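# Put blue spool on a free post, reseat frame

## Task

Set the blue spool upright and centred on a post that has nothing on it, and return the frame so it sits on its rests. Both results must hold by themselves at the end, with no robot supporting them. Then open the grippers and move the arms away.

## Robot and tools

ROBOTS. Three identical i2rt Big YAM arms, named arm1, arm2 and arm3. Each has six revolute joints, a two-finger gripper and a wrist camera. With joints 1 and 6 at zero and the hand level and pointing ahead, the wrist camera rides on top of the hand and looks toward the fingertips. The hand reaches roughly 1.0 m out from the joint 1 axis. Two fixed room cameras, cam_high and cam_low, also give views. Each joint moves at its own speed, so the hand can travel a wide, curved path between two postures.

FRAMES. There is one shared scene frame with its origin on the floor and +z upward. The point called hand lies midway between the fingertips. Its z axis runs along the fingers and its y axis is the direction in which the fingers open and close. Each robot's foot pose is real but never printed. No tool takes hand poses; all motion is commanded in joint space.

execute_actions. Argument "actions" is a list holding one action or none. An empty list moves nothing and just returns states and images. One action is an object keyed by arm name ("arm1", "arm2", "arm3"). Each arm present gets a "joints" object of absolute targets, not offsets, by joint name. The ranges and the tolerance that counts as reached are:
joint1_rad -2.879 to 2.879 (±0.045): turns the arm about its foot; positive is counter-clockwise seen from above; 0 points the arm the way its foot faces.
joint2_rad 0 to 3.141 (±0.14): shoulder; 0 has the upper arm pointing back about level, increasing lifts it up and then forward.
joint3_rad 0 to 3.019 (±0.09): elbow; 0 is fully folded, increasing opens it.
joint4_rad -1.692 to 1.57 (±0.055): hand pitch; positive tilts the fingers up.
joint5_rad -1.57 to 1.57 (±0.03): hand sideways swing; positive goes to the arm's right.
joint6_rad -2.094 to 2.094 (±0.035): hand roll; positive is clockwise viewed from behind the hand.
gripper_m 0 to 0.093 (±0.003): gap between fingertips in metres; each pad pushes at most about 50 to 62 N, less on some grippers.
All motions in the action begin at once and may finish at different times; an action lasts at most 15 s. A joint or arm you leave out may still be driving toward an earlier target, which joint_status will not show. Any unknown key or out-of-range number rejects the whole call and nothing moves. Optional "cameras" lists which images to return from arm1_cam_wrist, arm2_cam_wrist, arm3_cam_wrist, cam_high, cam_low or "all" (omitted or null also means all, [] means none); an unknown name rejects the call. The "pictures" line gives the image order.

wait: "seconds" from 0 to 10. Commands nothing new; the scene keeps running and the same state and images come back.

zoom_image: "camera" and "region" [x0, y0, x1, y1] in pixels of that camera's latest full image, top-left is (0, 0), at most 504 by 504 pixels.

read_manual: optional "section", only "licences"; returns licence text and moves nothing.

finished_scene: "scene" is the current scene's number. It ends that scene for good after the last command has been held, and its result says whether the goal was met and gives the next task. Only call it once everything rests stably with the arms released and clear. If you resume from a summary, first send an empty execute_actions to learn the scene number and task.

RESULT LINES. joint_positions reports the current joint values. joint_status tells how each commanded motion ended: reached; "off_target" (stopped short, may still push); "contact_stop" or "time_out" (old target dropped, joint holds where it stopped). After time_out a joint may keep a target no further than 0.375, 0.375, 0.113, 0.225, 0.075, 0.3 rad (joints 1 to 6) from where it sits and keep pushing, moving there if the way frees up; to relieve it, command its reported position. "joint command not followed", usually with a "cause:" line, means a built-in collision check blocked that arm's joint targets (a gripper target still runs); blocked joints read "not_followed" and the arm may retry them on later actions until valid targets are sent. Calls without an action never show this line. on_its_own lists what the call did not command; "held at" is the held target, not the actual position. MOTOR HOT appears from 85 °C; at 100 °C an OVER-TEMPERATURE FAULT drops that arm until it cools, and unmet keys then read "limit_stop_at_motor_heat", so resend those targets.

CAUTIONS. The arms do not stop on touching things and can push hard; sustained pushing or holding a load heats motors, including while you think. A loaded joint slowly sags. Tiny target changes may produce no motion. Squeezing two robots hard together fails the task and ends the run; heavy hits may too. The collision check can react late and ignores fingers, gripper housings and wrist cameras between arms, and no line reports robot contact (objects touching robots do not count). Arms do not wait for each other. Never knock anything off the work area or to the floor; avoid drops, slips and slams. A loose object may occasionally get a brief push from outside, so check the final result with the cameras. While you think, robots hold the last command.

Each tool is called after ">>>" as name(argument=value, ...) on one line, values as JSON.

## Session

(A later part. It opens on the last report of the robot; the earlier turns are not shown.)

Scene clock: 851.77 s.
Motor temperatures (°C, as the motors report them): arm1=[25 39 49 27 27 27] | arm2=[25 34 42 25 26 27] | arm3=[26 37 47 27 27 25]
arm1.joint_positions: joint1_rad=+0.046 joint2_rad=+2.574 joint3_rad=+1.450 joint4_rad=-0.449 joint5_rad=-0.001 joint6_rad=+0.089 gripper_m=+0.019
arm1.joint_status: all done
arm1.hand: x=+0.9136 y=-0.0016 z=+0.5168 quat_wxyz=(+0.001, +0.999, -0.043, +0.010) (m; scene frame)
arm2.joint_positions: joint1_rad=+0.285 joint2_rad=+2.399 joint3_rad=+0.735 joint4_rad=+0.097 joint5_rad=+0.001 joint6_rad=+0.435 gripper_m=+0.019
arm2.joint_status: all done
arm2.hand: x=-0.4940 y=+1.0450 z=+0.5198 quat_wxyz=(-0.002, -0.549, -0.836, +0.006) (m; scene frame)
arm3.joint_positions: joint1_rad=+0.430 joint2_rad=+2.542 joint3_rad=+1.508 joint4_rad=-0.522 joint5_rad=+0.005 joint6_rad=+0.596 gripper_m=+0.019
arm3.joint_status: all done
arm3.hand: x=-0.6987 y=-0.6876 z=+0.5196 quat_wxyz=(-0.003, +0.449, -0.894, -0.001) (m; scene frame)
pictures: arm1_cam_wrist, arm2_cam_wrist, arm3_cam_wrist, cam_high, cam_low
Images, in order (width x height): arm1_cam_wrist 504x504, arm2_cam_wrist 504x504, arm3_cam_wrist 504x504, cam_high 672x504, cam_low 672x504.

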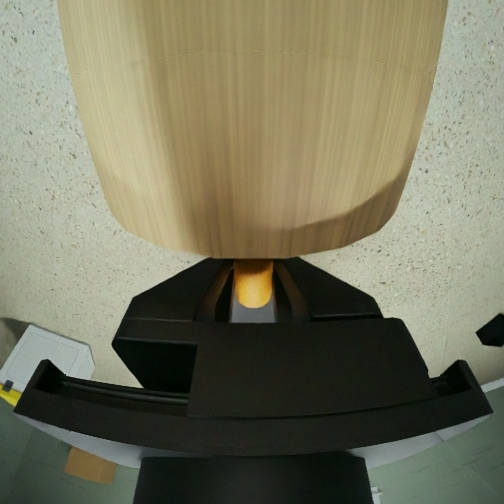

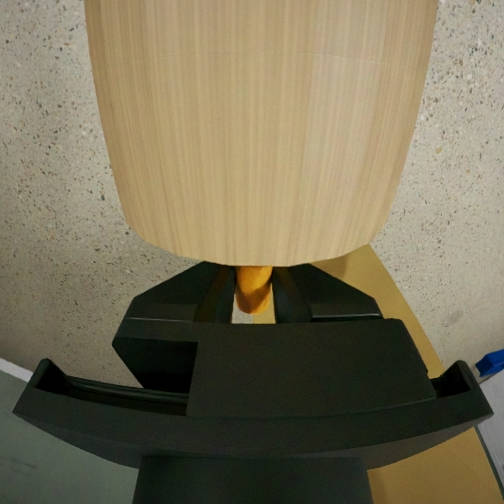

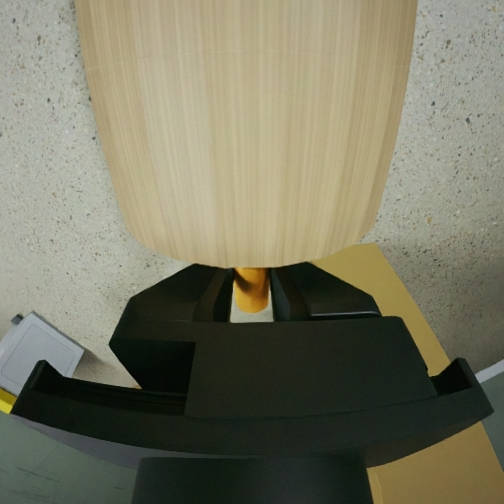

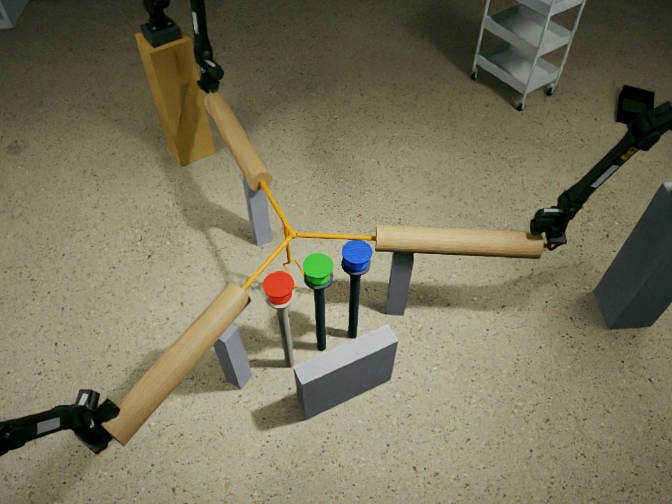

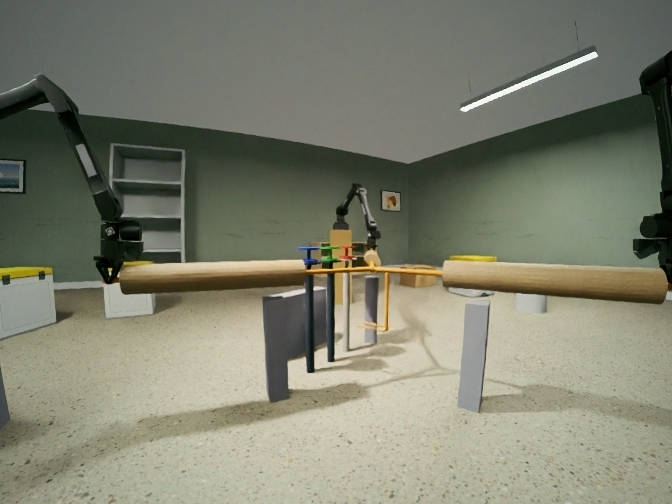

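>>> execute_actions(actions=[{"arm1": {"joints": {"joint1_rad": 0.034, "joint2_rad": 2.625, "joint3_rad": 1.534, "joint4_rad": -0.413}}, "arm2": {"joints": {"joint1_rad": 0.283, "joint2_rad": 2.515, "joint3_rad": 0.778, "joint4_rad": 0.170}}, "arm3": {"joints": {"joint1_rad": 0.446, "joint2_rad": 2.595, "joint3_rad": 1.587, "joint4_rad": -0.494}}}], cameras=[])

>>> execute_actions(actions=[{"arm1": {"joints": {"joint2_rad": 2.660, "joint3_rad": 1.550, "joint4_rad": -0.403}}, "arm2": {"joints": {"joint2_rad": 2.555, "joint3_rad": 0.798, "joint4_rad": 0.188}}, "arm3": {"joints": {"joint2_rad": 2.626, "joint3_rad": 1.602, "joint4_rad": -0.482}}}], cameras=["cam_high", "cam_low"])

Scene clock: 863.90 s.
Motor temperatures (°C, as the motors report them): arm1=[25 42 46 27 27 27] | arm2=[25 33 39 25 26 27] | arm3=[26 38 44 27 27 25]
arm1.joint_positions: joint1_rad=+0.040 joint2_rad=+2.639 joint3_rad=+1.500 joint4_rad=-0.423 joint5_rad=-0.001 joint6_rad=+0.088 gripper_m=+0.019
arm1.joint_status: all done
arm1.hand: x=+0.9074 y=+0.0011 z=+0.4911 quat_wxyz=(+0.001, +0.999, -0.045, +0.004) (m; scene frame)
arm2.joint_positions: joint1_rad=+0.285 joint2_rad=+2.524 joint3_rad=+0.784 joint4_rad=+0.166 joint5_rad=+0.000 joint6_rad=+0.435 gripper_m=+0.019
arm2.joint_status: all done
arm2.hand: x=-0.4991 y=+1.0493 z=+0.4816 quat_wxyz=(+0.001, -0.549, -0.836, +0.005) (m; scene frame)
arm3.joint_positions: joint1_rad=+0.441 joint2_rad=+2.607 joint3_rad=+1.553 joint4_rad=-0.499 joint5_rad=+0.006 joint6_rad=+0.600 gripper_m=+0.019
arm3.joint_status: all done
arm3.hand: x=-0.7045 y=-0.6832 z=+0.4931 quat_wxyz=(-0.005, +0.452, -0.892, -0.003) (m; scene frame)
pictures: none
No camera images: the call's "cameras" was empty. Leave "cameras" out to get every camera's image.

Scene clock: 864.57 s.
Motor temperatures (°C, as the motors report them): arm1=[25 42 46 27 27 27] | arm2=[25 33 39 25 26 27] | arm3=[26 38 44 27 27 25]
arm1.joint_positions: joint1_rad=+0.040 joint2_rad=+2.664 joint3_rad=+1.517 joint4_rad=-0.415 joint5_rad=-0.001 joint6_rad=+0.087 gripper_m=+0.019
arm1.joint_status: all done
arm1.hand: x=+0.9075 y=+0.0011 z=+0.4805 quat_wxyz=(+0.001, +0.999, -0.045, +0.004) (m; scene frame)
arm2.joint_positions: joint1_rad=+0.285 joint2_rad=+2.556 joint3_rad=+0.802 joint4_rad=+0.182 joint5_rad=+0.000 joint6_rad=+0.435 gripper_m=+0.019
arm2.joint_status: all done
arm2.hand: x=-0.4992 y=+1.0492 z=+0.4712 quat_wxyz=(+0.000, -0.549, -0.836, +0.005) (m; scene frame)
arm3.joint_positions: joint1_rad=+0.441 joint2_rad=+2.630 joint3_rad=+1.568 joint4_rad=-0.490 joint5_rad=+0.005 joint6_rad=+0.601 gripper_m=+0.019
arm3.joint_status: all done
arm3.hand: x=-0.7046 y=-0.6833 z=+0.4831 quat_wxyz=(-0.005, +0.451, -0.892, -0.003) (m; scene frame)
pictures: cam_high, cam_low
Images, in order (width x height): cam_high 672x504, cam_low 672x504.

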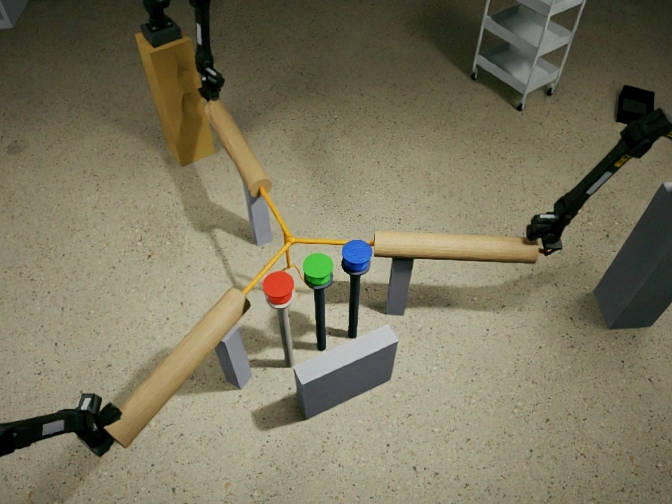

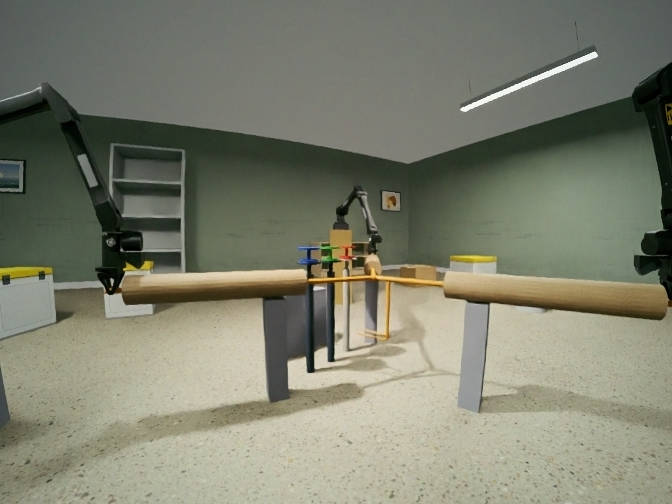

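>>> execute_actions(actions=[{"arm1": {"joints": {"joint2_rad": 2.680, "joint3_rad": 1.556, "joint4_rad": -0.398}}, "arm2": {"joints": {"joint2_rad": 2.562}}, "arm3": {"joints": {"joint2_rad": 2.645, "joint3_rad": 1.608, "joint4_rad": -0.476}}}], cameras=[])

>>> execute_actions(actions=[{"arm1": {"joints": {"joint3_rad": 1.525, "joint4_rad": -0.408, "gripper_m": 0.093}}, "arm2": {"joints": {"joint3_rad": 0.800, "joint4_rad": 0.183, "gripper_m": 0.093}}, "arm3": {"joints": {"joint3_rad": 1.575, "joint4_rad": -0.484, "gripper_m": 0.093}}}], cameras=["cam_high", "cam_low"])

Scene clock: 875.60 s.
Motor temperatures (°C, as the motors report them): arm1=[25 43 46 27 27 27] | arm2=[25 33 39 25 26 27] | arm3=[26 38 43 27 27 25]
arm1.joint_positions: joint1_rad=+0.040 joint2_rad=+2.678 joint3_rad=+1.527 joint4_rad=-0.409 joint5_rad=-0.001 joint6_rad=+0.087 gripper_m=+0.019
arm1.joint_status: all done
arm1.hand: x=+0.9073 y=+0.0011 z=+0.4746 quat_wxyz=(+0.001, +0.999, -0.045, +0.003) (m; scene frame)
arm2.joint_positions: joint1_rad=+0.285 joint2_rad=+2.557 joint3_rad=+0.802 joint4_rad=+0.184 joint5_rad=+0.000 joint6_rad=+0.435 gripper_m=+0.019
arm2.joint_status: all done
arm2.hand: x=-0.4995 y=+1.0495 z=+0.4708 quat_wxyz=(+0.000, -0.549, -0.836, +0.005) (m; scene frame)
arm3.joint_positions: joint1_rad=+0.441 joint2_rad=+2.644 joint3_rad=+1.576 joint4_rad=-0.483 joint5_rad=+0.005 joint6_rad=+0.601 gripper_m=+0.019
arm3.joint_status: all done
arm3.hand: x=-0.7046 y=-0.6834 z=+0.4769 quat_wxyz=(-0.005, +0.451, -0.892, -0.003) (m; scene frame)
pictures: none
No camera images: the call's "cameras" was empty. Leave "cameras" out to get every camera's image.

Scene clock: 876.30 s.
Motor temperatures (°C, as the motors report them): arm1=[25 43 45 27 27 27] | arm2=[25 33 38 25 26 27] | arm3=[26 38 43 27 27 25]
arm1.joint_positions: joint1_rad=+0.040 joint2_rad=+2.678 joint3_rad=+1.527 joint4_rad=-0.409 joint5_rad=-0.001 joint6_rad=+0.087 gripper_m=+0.093
arm1.joint_status: all done
arm1.hand: x=+0.9073 y=+0.0011 z=+0.4746 quat_wxyz=(+0.001, +0.999, -0.045, +0.003) (m; scene frame)
arm2.joint_positions: joint1_rad=+0.285 joint2_rad=+2.557 joint3_rad=+0.802 joint4_rad=+0.184 joint5_rad=+0.000 joint6_rad=+0.435 gripper_m=+0.093
arm2.joint_status: all done
arm2.hand: x=-0.4995 y=+1.0495 z=+0.4708 quat_wxyz=(+0.000, -0.549, -0.836, +0.005) (m; scene frame)
arm3.joint_positions: joint1_rad=+0.441 joint2_rad=+2.643 joint3_rad=+1.576 joint4_rad=-0.483 joint5_rad=+0.002 joint6_rad=+0.601 gripper_m=+0.093
arm3.joint_status: all done
arm3.hand: x=-0.7052 y=-0.6832 z=+0.4771 quat_wxyz=(-0.003, +0.451, -0.892, -0.004) (m; scene frame)
pictures: cam_high, cam_low
Images, in order (width x height): cam_high 672x504, cam_low 672x504.

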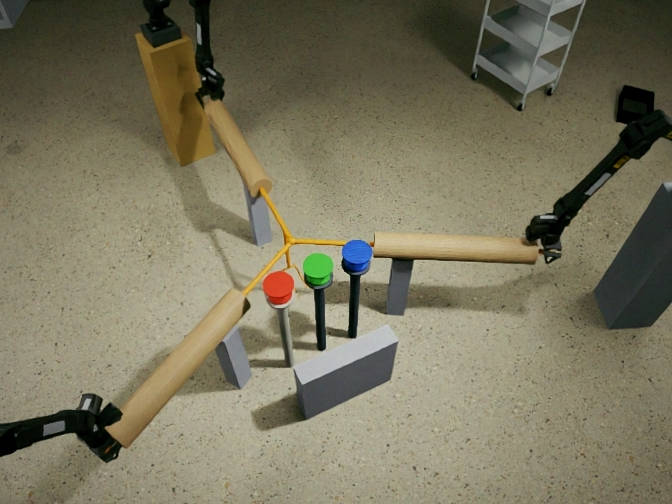

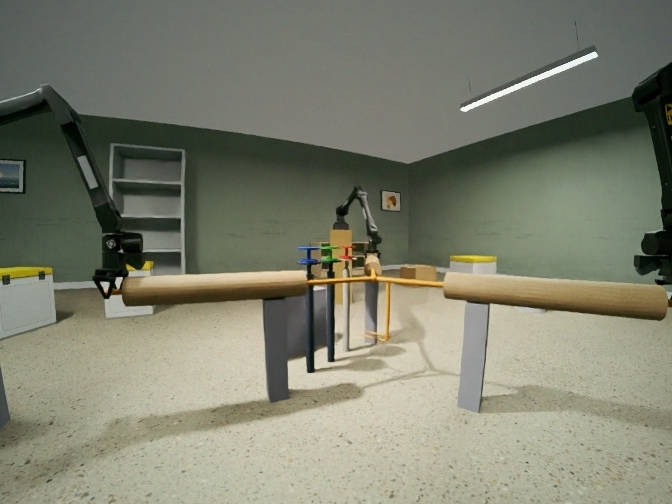

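>>> execute_actions(actions=[{"arm1": {"joints": {"joint2_rad": 2.444, "joint3_rad": 1.389, "joint4_rad": -0.504}}, "arm2": {"joints": {"joint2_rad": 2.231, "joint3_rad": 0.653, "joint4_rad": 0.003}}, "arm3": {"joints": {"joint2_rad": 2.420, "joint3_rad": 1.459, "joint4_rad": -0.589}}}], cameras=[])

>>> execute_actions(actions=[{"arm1": {"joints": {"joint2_rad": 1.7, "joint3_rad": 0.9, "joint4_rad": -0.75}}, "arm2": {"joints": {"joint2_rad": 1.535, "joint3_rad": 0.608, "joint4_rad": -0.649}}, "arm3": {"joints": {"joint2_rad": 1.7, "joint3_rad": 0.9, "joint4_rad": -0.75}}}], cameras=["cam_high", "cam_low"])

>>> zoom_image(camera="cam_high", region=[200, 160, 440, 400])

Scene clock: 885.80 s.
Motor temperatures (°C, as the motors report them): arm1=[25 43 44 27 27 27] | arm2=[25 33 38 25 26 27] | arm3=[26 39 41 27 27 25]
arm1.joint_positions: joint1_rad=+0.040 joint2_rad=+2.425 joint3_rad=+1.380 joint4_rad=-0.497 joint5_rad=-0.001 joint6_rad=+0.087 gripper_m=+0.093
arm1.joint_status: all done
arm1.hand: x=+0.9035 y=+0.0014 z=+0.5820 quat_wxyz=(+0.002, +0.999, -0.045, -0.006) (m; scene frame)
arm2.joint_positions: joint1_rad=+0.285 joint2_rad=+2.220 joint3_rad=+0.656 joint4_rad=+0.010 joint5_rad=+0.000 joint6_rad=+0.435 gripper_m=+0.093
arm2.joint_status: all done
arm2.hand: x=-0.4941 y=+1.0460 z=+0.5727 quat_wxyz=(-0.009, -0.549, -0.836, +0.006) (m; scene frame)
arm3.joint_positions: joint1_rad=+0.441 joint2_rad=+2.399 joint3_rad=+1.455 joint4_rad=-0.583 joint5_rad=+0.002 joint6_rad=+0.601 gripper_m=+0.093
arm3.joint_status: all done
arm3.hand: x=-0.7049 y=-0.6767 z=+0.5872 quat_wxyz=(-0.009, +0.451, -0.892, -0.015) (m; scene frame)
pictures: none
No camera images: the call's "cameras" was empty. Leave "cameras" out to get every camera's image.

Scene clock: 887.30 s.
Motor temperatures (°C, as the motors report them): arm1=[25 43 44 27 27 27] | arm2=[25 33 38 25 26 27] | arm3=[26 38 41 27 27 25]
arm1.joint_positions: joint1_rad=+0.040 joint2_rad=+1.692 joint3_rad=+0.906 joint4_rad=-0.740 joint5_rad=-0.001 joint6_rad=+0.087 gripper_m=+0.093
arm1.joint_status: all done
arm1.hand: x=+1.0342 y=+0.0015 z=+0.8151 quat_wxyz=(+0.002, +0.999, -0.045, -0.014) (m; scene frame)
arm2.joint_positions: joint1_rad=+0.285 joint2_rad=+1.535 joint3_rad=+0.601 joint4_rad=-0.640 joint5_rad=+0.000 joint6_rad=+0.435 gripper_m=+0.093
arm2.joint_status: all done
arm2.hand: x=-0.4997 y=+1.0535 z=+0.7678 quat_wxyz=(+0.001, -0.549, -0.836, +0.005) (m; scene frame)
arm3.joint_positions: joint1_rad=+0.441 joint2_rad=+1.693 joint3_rad=+0.910 joint4_rad=-0.743 joint5_rad=+0.002 joint6_rad=+0.601 gripper_m=+0.093
arm3.joint_status: all done
arm3.hand: x=-0.7103 y=-0.8391 z=+0.7900 quat_wxyz=(-0.009, +0.451, -0.892, -0.015) (m; scene frame)
pictures: cam_high, cam_low
Images, in order (width x height): cam_high 672x504, cam_low 672x504.

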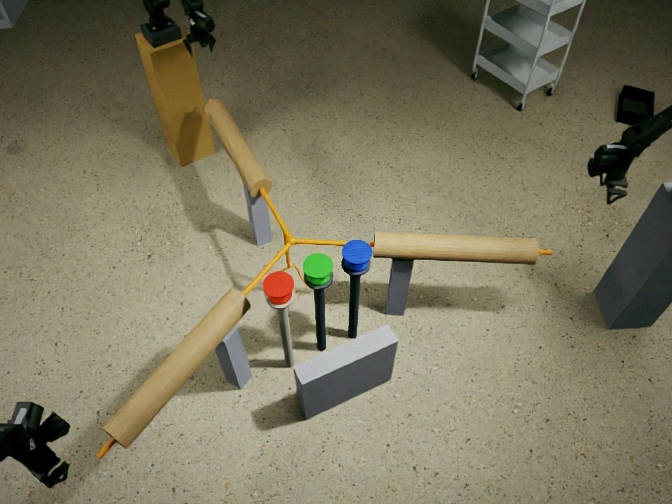

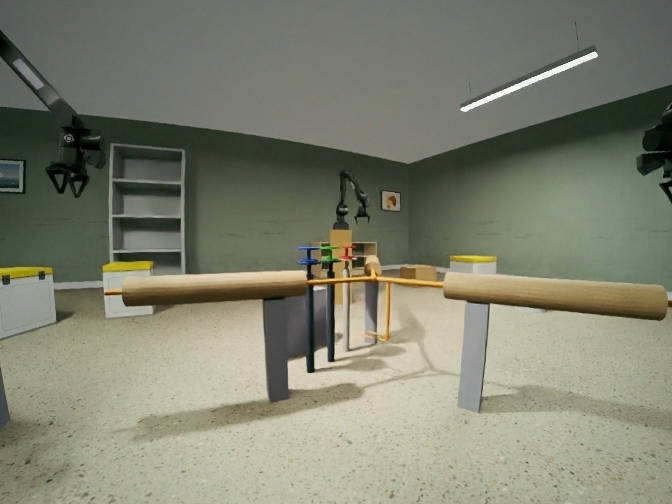

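Region (200, 160, 440, 400) of cam_high's 672x504 image, scaled by 2.100, with more detail than that image has.

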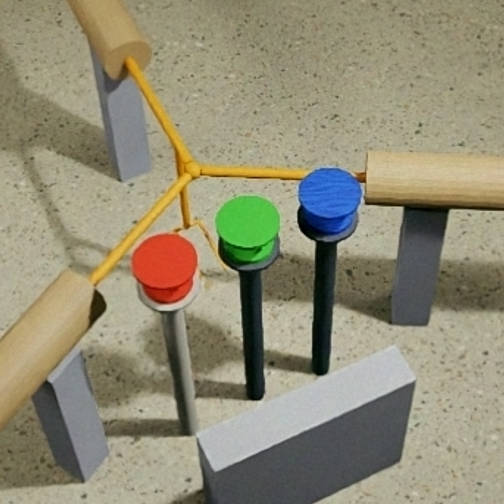

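The blue spool is on the empty post, the frame is back on its rests and the arms are clear, so I'll end scene 1.

>>> finished_scene(scene=1)

The scene is finished: the task was done.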